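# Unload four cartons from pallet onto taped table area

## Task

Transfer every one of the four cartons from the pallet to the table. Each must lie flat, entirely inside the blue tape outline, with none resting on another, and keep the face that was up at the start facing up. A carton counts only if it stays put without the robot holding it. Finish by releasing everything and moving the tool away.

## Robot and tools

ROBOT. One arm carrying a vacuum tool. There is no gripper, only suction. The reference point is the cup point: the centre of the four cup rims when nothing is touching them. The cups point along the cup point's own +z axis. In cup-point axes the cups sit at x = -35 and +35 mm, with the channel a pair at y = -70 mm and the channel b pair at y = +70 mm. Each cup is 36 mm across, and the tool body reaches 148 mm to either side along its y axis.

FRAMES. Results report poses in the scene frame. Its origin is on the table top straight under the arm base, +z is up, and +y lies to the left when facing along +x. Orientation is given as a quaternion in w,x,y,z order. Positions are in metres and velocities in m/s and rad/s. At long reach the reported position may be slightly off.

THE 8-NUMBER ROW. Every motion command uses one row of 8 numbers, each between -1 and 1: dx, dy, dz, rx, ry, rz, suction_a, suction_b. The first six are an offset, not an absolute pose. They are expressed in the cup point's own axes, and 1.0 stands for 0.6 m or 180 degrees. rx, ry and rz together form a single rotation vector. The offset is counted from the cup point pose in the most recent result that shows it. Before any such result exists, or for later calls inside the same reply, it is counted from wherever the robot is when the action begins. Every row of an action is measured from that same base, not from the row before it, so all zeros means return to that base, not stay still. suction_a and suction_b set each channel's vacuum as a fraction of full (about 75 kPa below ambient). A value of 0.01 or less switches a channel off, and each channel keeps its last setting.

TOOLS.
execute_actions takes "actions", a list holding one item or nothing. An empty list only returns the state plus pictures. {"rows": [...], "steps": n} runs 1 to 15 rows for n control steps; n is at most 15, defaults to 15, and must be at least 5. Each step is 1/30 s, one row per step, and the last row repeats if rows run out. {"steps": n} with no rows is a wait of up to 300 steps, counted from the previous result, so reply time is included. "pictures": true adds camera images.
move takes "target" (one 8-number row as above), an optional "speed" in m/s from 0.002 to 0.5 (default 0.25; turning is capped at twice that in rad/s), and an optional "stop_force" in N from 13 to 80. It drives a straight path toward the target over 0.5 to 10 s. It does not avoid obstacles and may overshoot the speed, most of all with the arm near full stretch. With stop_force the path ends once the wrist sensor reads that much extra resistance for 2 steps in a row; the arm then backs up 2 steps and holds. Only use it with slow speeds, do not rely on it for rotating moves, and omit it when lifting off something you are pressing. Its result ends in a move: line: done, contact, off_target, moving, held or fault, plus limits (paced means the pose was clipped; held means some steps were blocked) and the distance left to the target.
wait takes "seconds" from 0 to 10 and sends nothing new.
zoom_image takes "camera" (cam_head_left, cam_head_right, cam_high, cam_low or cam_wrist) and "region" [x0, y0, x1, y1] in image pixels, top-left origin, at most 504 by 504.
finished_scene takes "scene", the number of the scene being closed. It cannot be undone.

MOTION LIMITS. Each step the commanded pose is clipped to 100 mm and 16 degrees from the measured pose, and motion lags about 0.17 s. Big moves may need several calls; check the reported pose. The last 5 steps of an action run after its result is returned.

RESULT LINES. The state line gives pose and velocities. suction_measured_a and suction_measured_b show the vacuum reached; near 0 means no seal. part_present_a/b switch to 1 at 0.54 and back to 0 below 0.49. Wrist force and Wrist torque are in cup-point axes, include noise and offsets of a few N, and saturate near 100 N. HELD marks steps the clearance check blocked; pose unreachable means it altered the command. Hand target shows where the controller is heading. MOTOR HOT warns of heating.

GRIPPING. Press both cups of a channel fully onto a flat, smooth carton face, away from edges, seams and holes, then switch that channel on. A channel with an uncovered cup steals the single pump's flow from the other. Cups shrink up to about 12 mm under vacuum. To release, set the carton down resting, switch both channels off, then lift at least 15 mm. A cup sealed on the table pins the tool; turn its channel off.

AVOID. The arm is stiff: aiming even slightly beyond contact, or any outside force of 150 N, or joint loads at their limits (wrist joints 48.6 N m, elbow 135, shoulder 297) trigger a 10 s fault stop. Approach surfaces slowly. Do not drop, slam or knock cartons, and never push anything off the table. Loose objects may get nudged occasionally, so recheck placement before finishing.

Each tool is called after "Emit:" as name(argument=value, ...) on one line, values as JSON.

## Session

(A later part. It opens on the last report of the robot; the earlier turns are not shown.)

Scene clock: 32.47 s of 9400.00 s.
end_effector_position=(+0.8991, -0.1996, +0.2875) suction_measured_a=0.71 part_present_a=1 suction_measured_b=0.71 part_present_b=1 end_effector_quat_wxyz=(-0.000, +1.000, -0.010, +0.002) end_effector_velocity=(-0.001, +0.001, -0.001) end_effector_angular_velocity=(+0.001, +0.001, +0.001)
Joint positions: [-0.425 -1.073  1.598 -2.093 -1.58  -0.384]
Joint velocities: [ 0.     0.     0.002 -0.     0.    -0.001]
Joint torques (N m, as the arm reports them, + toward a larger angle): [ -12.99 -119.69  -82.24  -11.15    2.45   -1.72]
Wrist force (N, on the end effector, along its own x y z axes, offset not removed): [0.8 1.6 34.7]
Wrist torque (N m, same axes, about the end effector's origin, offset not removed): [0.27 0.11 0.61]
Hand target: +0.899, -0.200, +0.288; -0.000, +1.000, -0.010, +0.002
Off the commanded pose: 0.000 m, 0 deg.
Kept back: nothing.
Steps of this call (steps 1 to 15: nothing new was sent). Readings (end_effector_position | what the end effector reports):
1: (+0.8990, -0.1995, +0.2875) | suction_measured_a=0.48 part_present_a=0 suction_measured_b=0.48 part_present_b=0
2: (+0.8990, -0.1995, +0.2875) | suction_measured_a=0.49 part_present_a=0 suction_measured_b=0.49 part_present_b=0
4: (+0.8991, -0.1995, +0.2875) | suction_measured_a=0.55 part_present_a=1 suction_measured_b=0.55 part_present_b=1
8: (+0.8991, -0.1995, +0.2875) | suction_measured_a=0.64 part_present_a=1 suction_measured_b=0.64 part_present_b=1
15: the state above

Emit:
move(target=[0,0,-0.0375,0,0,0,1,1], speed=0.08)

Emit:
move(target=[-0.025,-0.686,0,0,0,0,1,1], speed=0.3)

Emit:
move(target=[0,0,0.232,0,0,0,1,1], speed=0.2)

Scene clock: 33.57 s of 9400.00 s.
end_effector_position=(+0.8990, -0.1996, +0.3096) suction_measured_a=0.79 part_present_a=1 suction_measured_b=0.79 part_present_b=1 end_effector_quat_wxyz=(-0.000, +1.000, -0.010, +0.002) end_effector_velocity=(+0.001, +0.000, +0.004) end_effector_angular_velocity=(+0.000, -0.002, +0.001)
Joint positions: [-0.424 -1.091  1.581 -2.059 -1.58  -0.384]
Joint velocities: [ 0.    -0.002 -0.004  0.005  0.001 -0.   ]
Joint torques (N m, as the arm reports them, + toward a larger angle): [  17.53 -141.8   -88.62   -6.8     2.64    1.48]
Wrist force (N, on the end effector, along its own x y z axes, offset not removed): [1.0 4.2 37.0]
Wrist torque (N m, same axes, about the end effector's origin, offset not removed): [0.57 -0.09 0.35]
Hand target: +0.899, -0.200, +0.310; -0.000, +1.000, -0.010, +0.002
Off the commanded pose: 0.000 m, 0 deg.
Kept back: nothing.
move: done
camera_calibration (this result's frames):
cam_wrist: T_world_to_cam=[[-0.0264815, 0.999647, 0.00211091, 0.225667], [0.778135, 0.0192878, 0.627801, -0.849075], [0.627539, 0.0182677, -0.778371, -0.185035], [0, 0, 0, 1]] pos_world=[0.782788, -0.20583, 0.388548]

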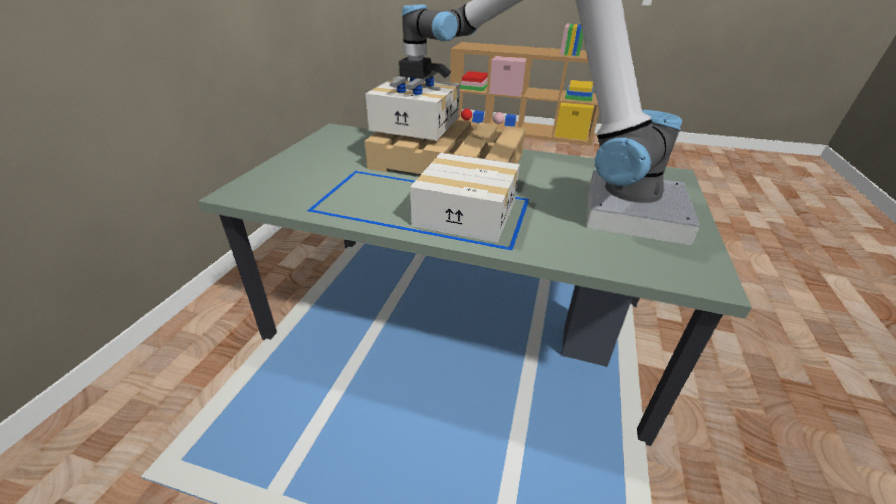

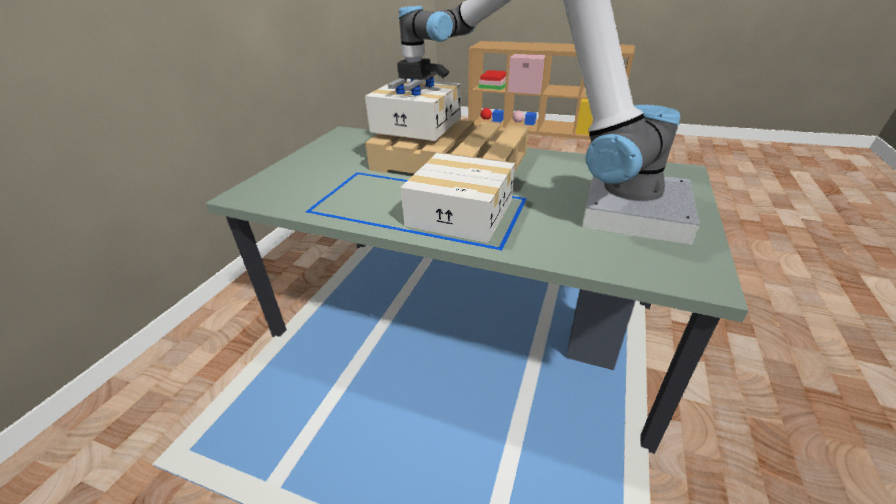

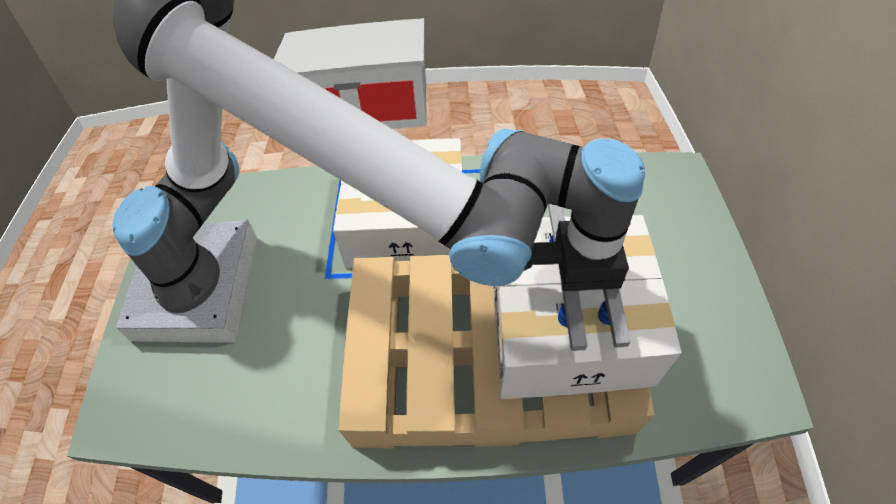

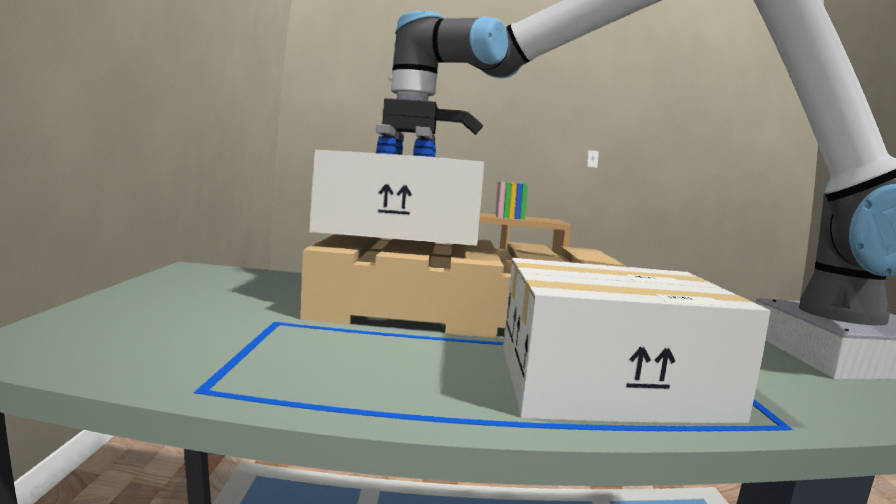

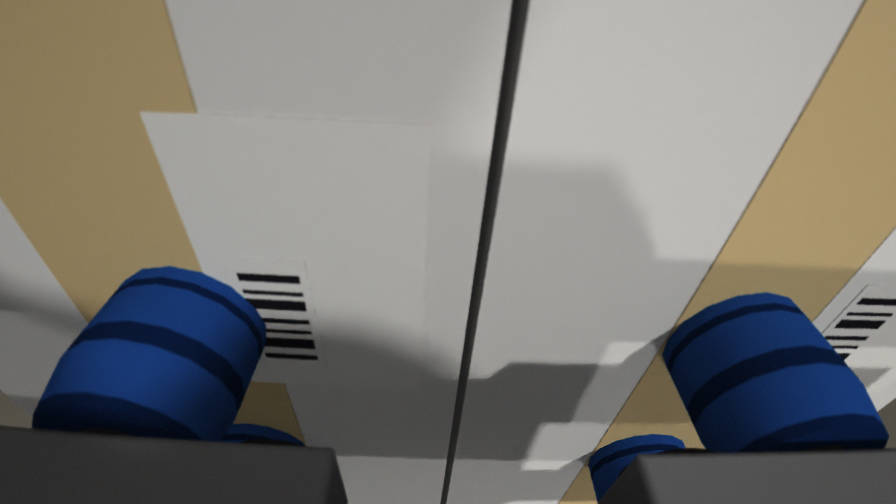

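Scene clock: 35.67 s of 9400.00 s.
end_effector_position=(+0.8924, +0.2115, +0.3094) suction_measured_a=0.79 part_present_a=1 suction_measured_b=0.79 part_present_b=1 end_effector_quat_wxyz=(+0.000, +1.000, -0.010, +0.002) end_effector_velocity=(-0.000, +0.003, -0.001) end_effector_angular_velocity=(-0.001, +0.001, -0.001)
Joint positions: [ 0.025 -1.091  1.588 -2.061 -1.579  0.065]
Joint velocities: [ 0.003  0.001 -0.001  0.001 -0.001  0.004]
Joint torques (N m, as the arm reports them, + toward a larger angle): [  13.02 -107.56  -87.88   -6.52   -3.24    1.51]
Wrist force (N, on the end effector, along its own x y z axes, offset not removed): [-2.2 -0.6 34.5]
Wrist torque (N m, same axes, about the end effector's origin, offset not removed): [-0.21 0.35 0.21]
Hand target: +0.892, +0.212, +0.309; +0.000, +1.000, -0.010, +0.002
Off the commanded pose: 0.001 m, 0 deg.
Kept back: nothing.
move: done
camera_calibration (this result's frames):
cam_wrist: T_world_to_cam=[[-0.0264897, 0.999648, 0.00129977, -0.18519], [0.778335, 0.0198091, 0.627537, -0.851981], [0.627291, 0.0176349, -0.778585, -0.188161], [0, 0, 0, 1]] pos_world=[0.776252, 0.20532, 0.388391]

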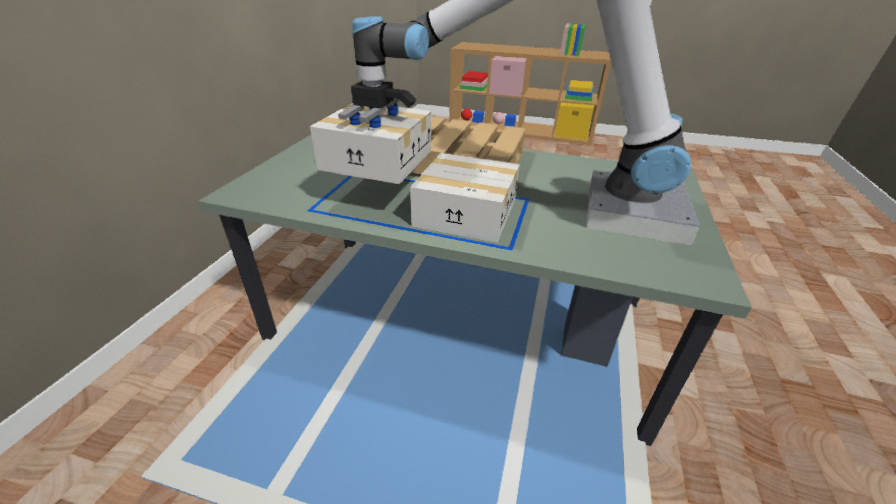

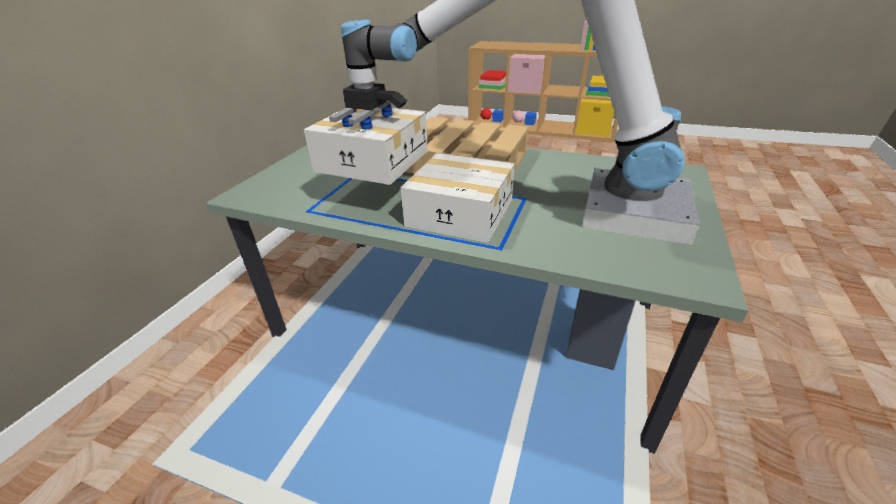

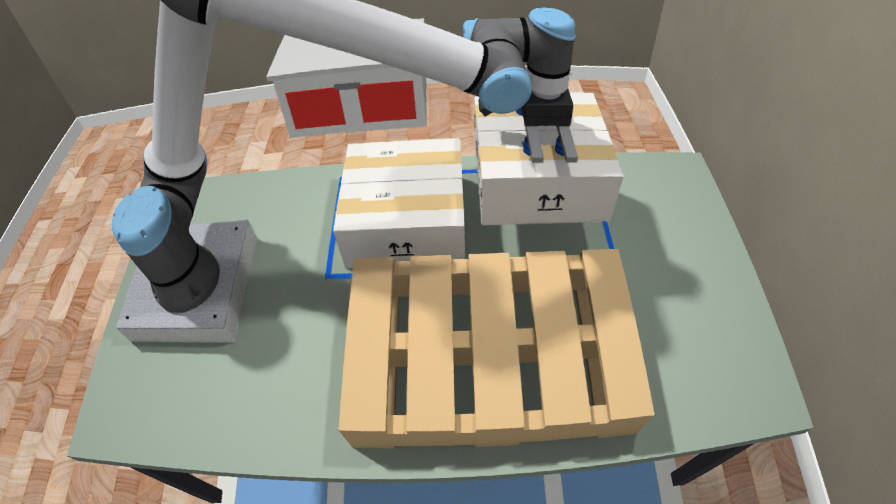

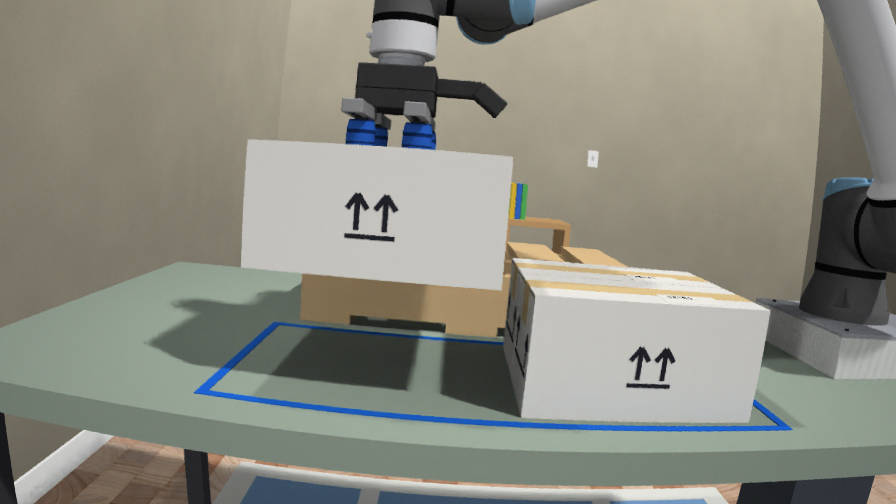

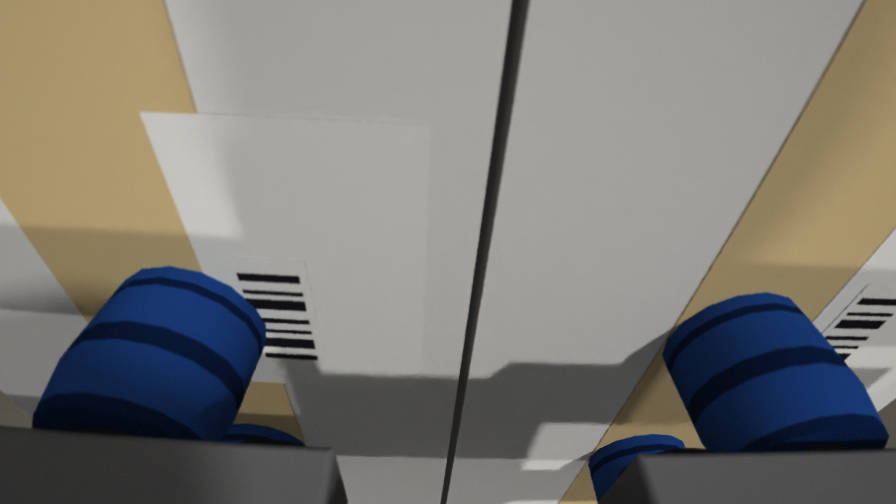

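Scene clock: 37.03 s of 9400.00 s.
end_effector_position=(+0.8931, +0.2114, +0.1706) suction_measured_a=0.79 part_present_a=1 suction_measured_b=0.79 part_present_b=1 end_effector_quat_wxyz=(+0.000, +1.000, -0.010, +0.002) end_effector_velocity=(-0.001, -0.000, -0.004) end_effector_angular_velocity=(-0.001, +0.002, -0.001)
Joint positions: [ 0.023 -0.964  1.67  -2.27  -1.579  0.064]
Joint velocities: [-0.     0.003  0.002 -0.004 -0.001  0.001]
Joint torques (N m, as the arm reports them, + toward a larger angle): [ -11.63 -115.48  -62.87  -12.11    0.09   -2.37]
Wrist force (N, on the end effector, along its own x y z axes, offset not removed): [0.9 0.0 33.6]
Wrist torque (N m, same axes, about the end effector's origin, offset not removed): [-0.02 -0.04 0.35]
Hand target: +0.893, +0.211, +0.170; +0.000, +1.000, -0.010, +0.002
Off the commanded pose: 0.000 m, 0 deg.
Kept back: nothing.
move: done
camera_calibration (this result's frames):
cam_wrist: T_world_to_cam=[[-0.0264842, 0.999648, 0.0012567, -0.18491], [0.778328, 0.0198317, 0.627545, -0.765442], [0.627299, 0.0175982, -0.778579, -0.296637], [0, 0, 0, 1]] pos_world=[0.776947, 0.205245, 0.249627]

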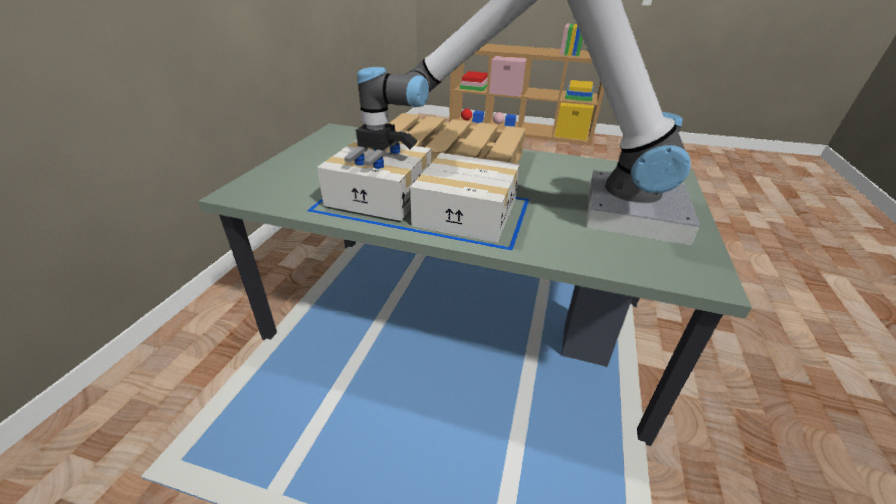

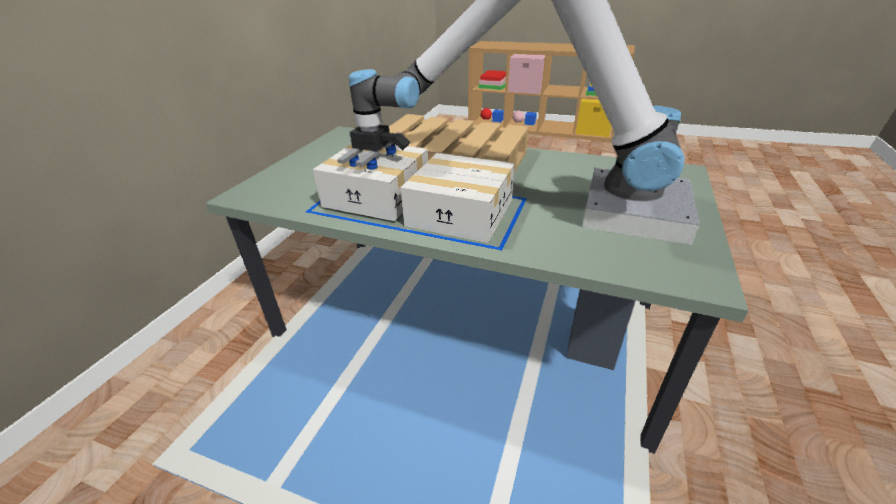

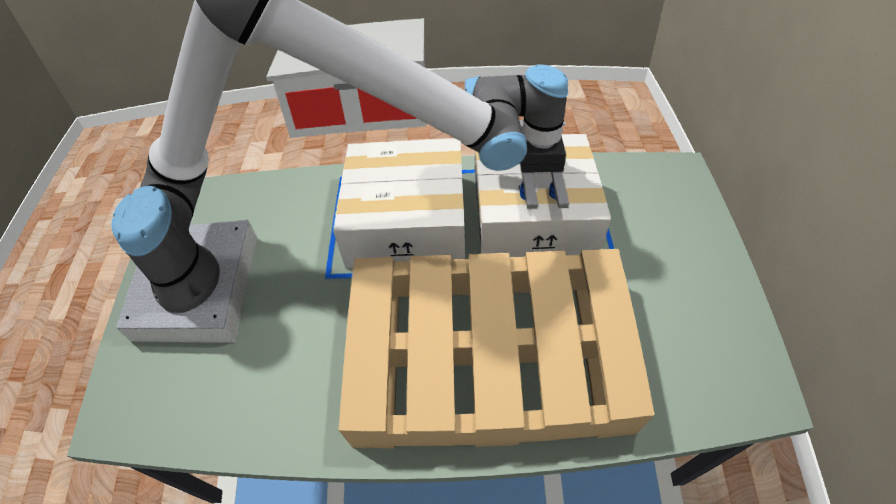

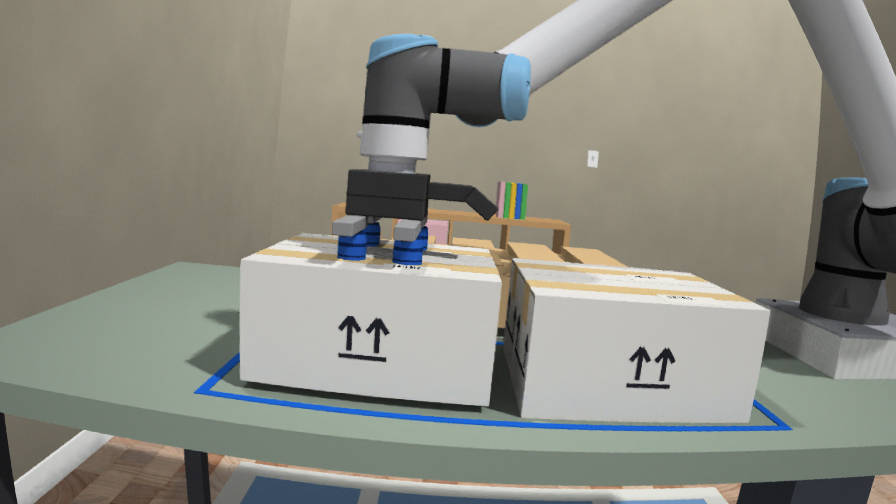

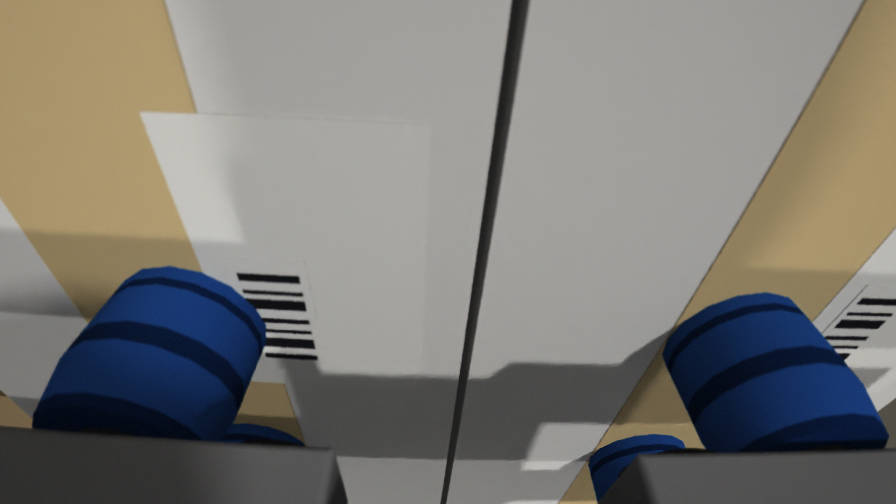

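Emit:
move(target=[0,0,0.022,0,0,0,1,1], speed=0.007, stop_force=20)

Scene clock: 39.37 s of 9400.00 s.
end_effector_position=(+0.8933, +0.2115, +0.1586) suction_measured_a=0.79 part_present_a=1 suction_measured_b=0.79 part_present_b=1 end_effector_quat_wxyz=(+0.000, +1.000, -0.010, +0.002) end_effector_velocity=(-0.001, +0.000, +0.001) end_effector_angular_velocity=(+0.000, +0.002, +0.000)
Joint positions: [ 0.023 -0.951  1.675 -2.288 -1.579  0.064]
Joint velocities: [-0.    -0.001 -0.     0.003  0.    -0.   ]
Joint torques (N m, as the arm reports them, + toward a larger angle): [ -15.25 -115.73  -52.41   -5.24    1.66   -1.5 ]
Wrist force (N, on the end effector, along its own x y z axes, offset not removed): [-5.1 2.2 -3.8]
Wrist torque (N m, same axes, about the end effector's origin, offset not removed): [1.25 -2.08 0.18]
Hand target: +0.893, +0.211, +0.159; +0.000, +1.000, -0.010, +0.002
Off the commanded pose: 0.001 m, 0 deg.
Kept back: nothing.
move: contact
camera_calibration (this result's frames):
cam_wrist: T_world_to_cam=[[-0.0265064, 0.999648, 0.00127899, -0.184876], [0.778077, 0.019828, 0.627857, -0.757905], [0.62761, 0.0176374, -0.778328, -0.306427], [0, 0, 0, 1]] pos_world=[0.777125, 0.205243, 0.237591]

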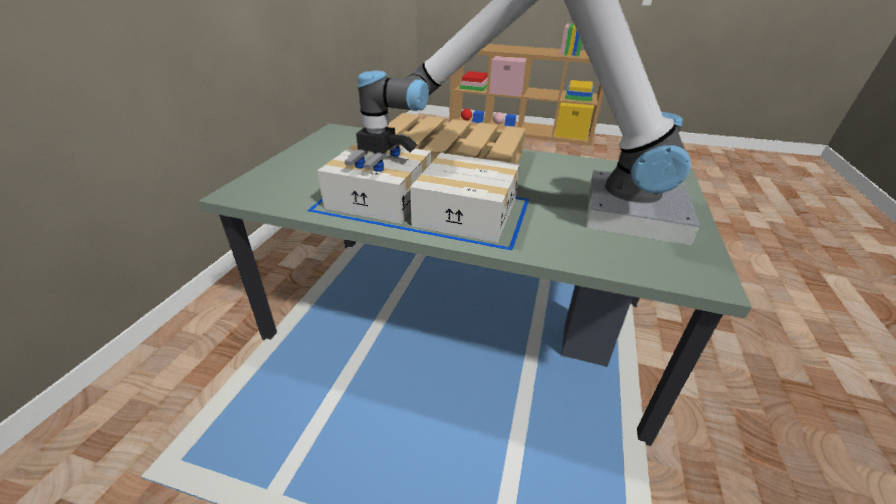

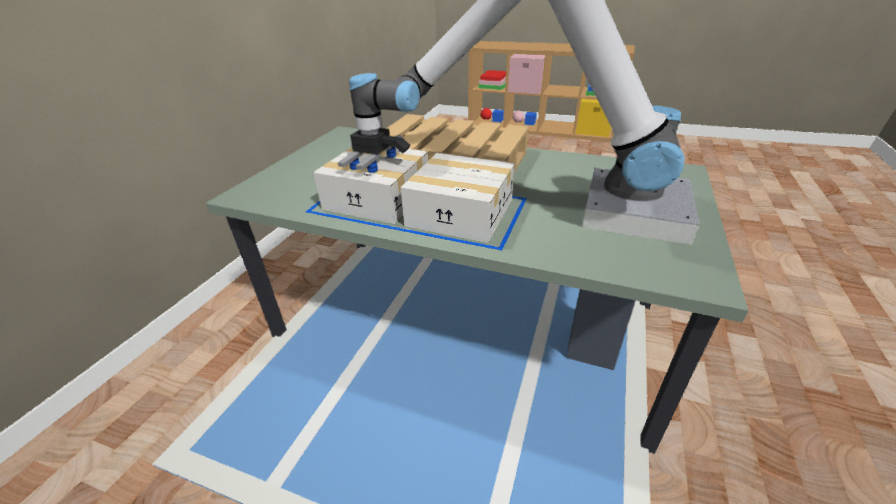

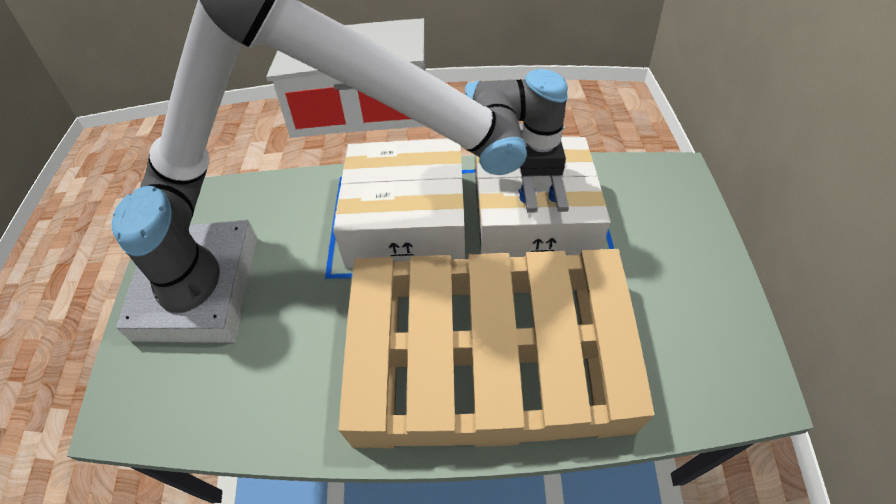

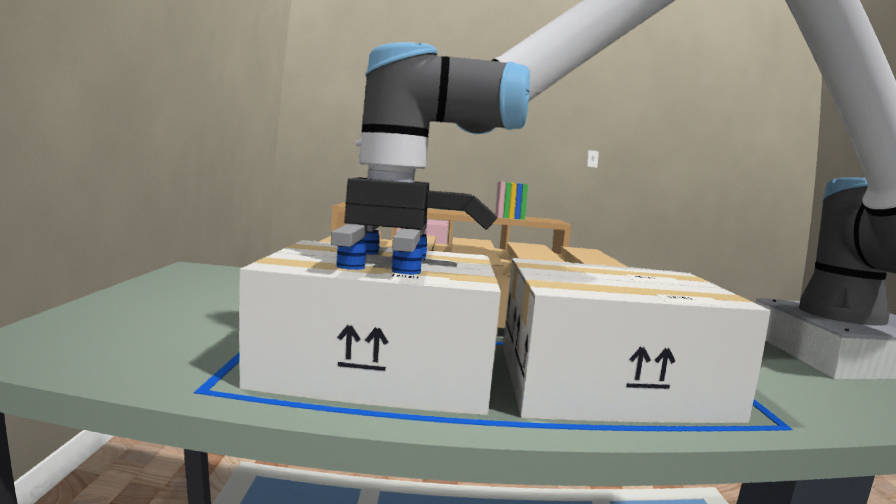

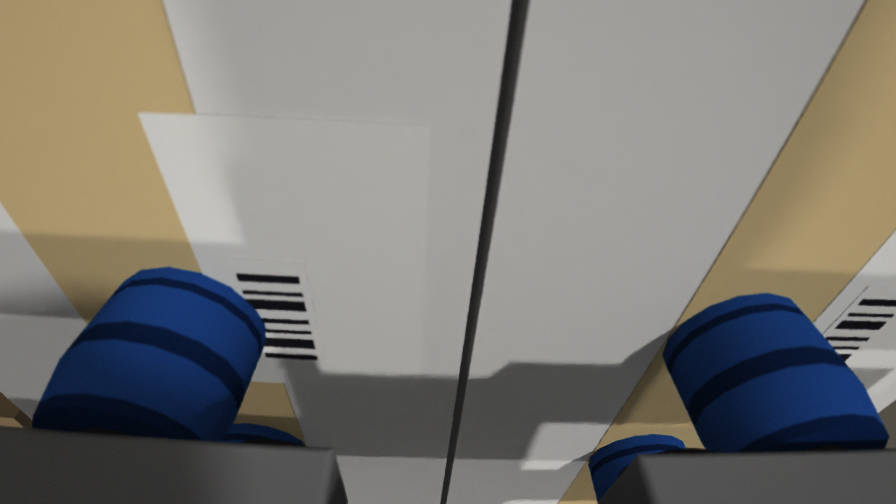

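Emit:
execute_actions(actions=[{"rows":[[0,0,0,0,0,0,0,0]],"steps":8}])

Emit:
move(target=[0,0,-0.45,0,0,0,0,0], speed=0.5)

Scene clock: 39.60 s of 9400.00 s.
end_effector_position=(+0.8933, +0.2114, +0.1588) suction_measured_a=0.14 part_present_a=0 suction_measured_b=0.14 part_present_b=0 end_effector_quat_wxyz=(+0.000, +1.000, -0.010, +0.002) end_effector_velocity=(+0.003, +0.000, +0.004) end_effector_angular_velocity=(+0.000, -0.009, +0.000)
Joint positions: [ 0.023 -0.951  1.675 -2.288 -1.579  0.064]
Joint velocities: [ 0.    -0.002 -0.004 -0.003 -0.    -0.   ]
Joint torques (N m, as the arm reports them, + toward a larger angle): [-18.47 -95.02 -41.48  -5.54   1.27  -1.41]
Wrist force (N, on the end effector, along its own x y z axes, offset not removed): [-1.7 3.5 -21.7]
Wrist torque (N m, same axes, about the end effector's origin, offset not removed): [0.70 -0.43 0.16]
Steps of this call (steps 1 to 4: nothing new was sent; steps 5 to 7: the first 3 steps of this action). Readings (end_effector_position | what the end effector reports):
5: (+0.8933, +0.2114, +0.1587) | suction_measured_a=0.62 part_present_a=1 suction_measured_b=0.62 part_present_b=1
6: (+0.8933, +0.2114, +0.1587) | suction_measured_a=0.34 part_present_a=0 suction_measured_b=0.34 part_present_b=0
7: the state above

Scene clock: 41.23 s of 9400.00 s.
end_effector_position=(+0.8919, +0.2116, +0.4288) suction_measured_a=0.00 part_present_a=0 suction_measured_b=0.00 part_present_b=0 end_effector_quat_wxyz=(-0.000, +1.000, -0.010, +0.002) end_effector_velocity=(+0.001, -0.000, +0.004) end_effector_angular_velocity=(-0.000, -0.001, +0.001)
Joint positions: [ 0.026 -1.167  1.474 -1.873 -1.579  0.066]
Joint velocities: [-0.    -0.001 -0.006  0.006 -0.    -0.001]
Joint torques (N m, as the arm reports them, + toward a larger angle): [   0.11 -104.15  -65.76   -2.1    -3.01    1.59]
Wrist force (N, on the end effector, along its own x y z axes, offset not removed): [-1.7 2.7 -8.2]
Wrist torque (N m, same axes, about the end effector's origin, offset not removed): [0.48 0.25 0.41]
Hand target: +0.892, +0.212, +0.429; -0.000, +1.000, -0.010, +0.002
Off your previous action's commanded pose: 0.001 m, 0 deg at its last step (step 5 of this call).
Off the commanded pose: 0.001 m, 0 deg.
Kept back: nothing.
move: done
camera_calibration (this result's frames):
cam_wrist: T_world_to_cam=[[-0.0265415, 0.999647, 0.00129766, -0.185385], [0.777489, 0.019827, 0.628584, -0.926195], [0.628336, 0.0176925, -0.777741, -0.096183], [0, 0, 0, 1]] pos_world=[0.775621, 0.205385, 0.507627]

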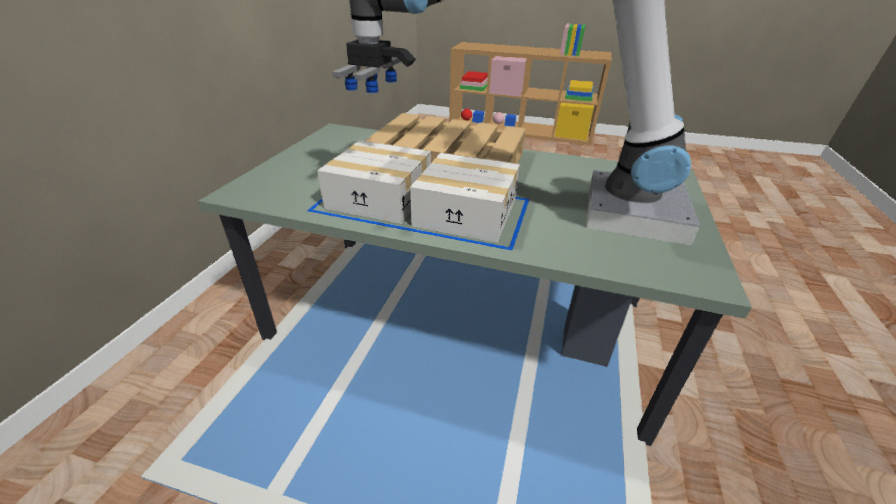

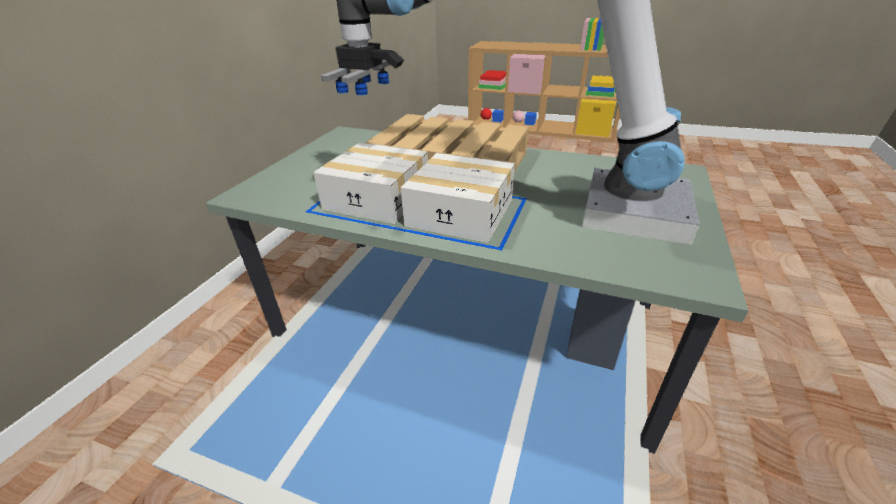

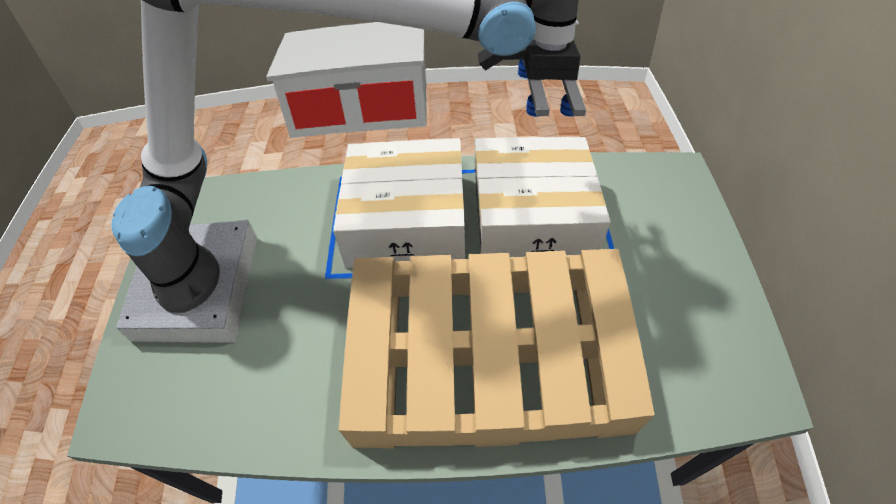

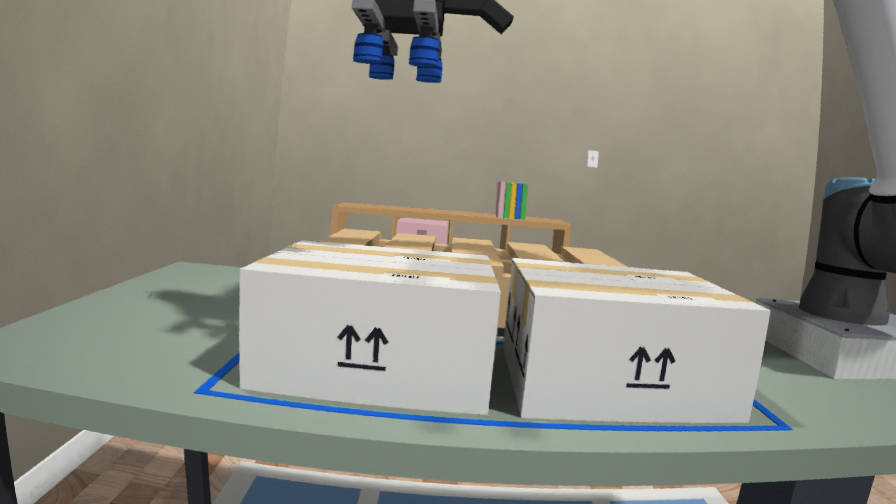

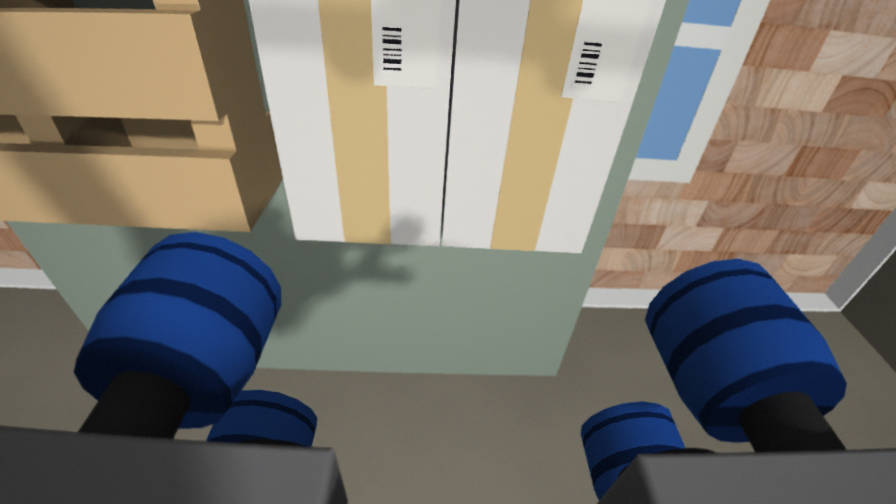

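Emit:
finished_scene(scene=1)

The scene is finished: the task was done.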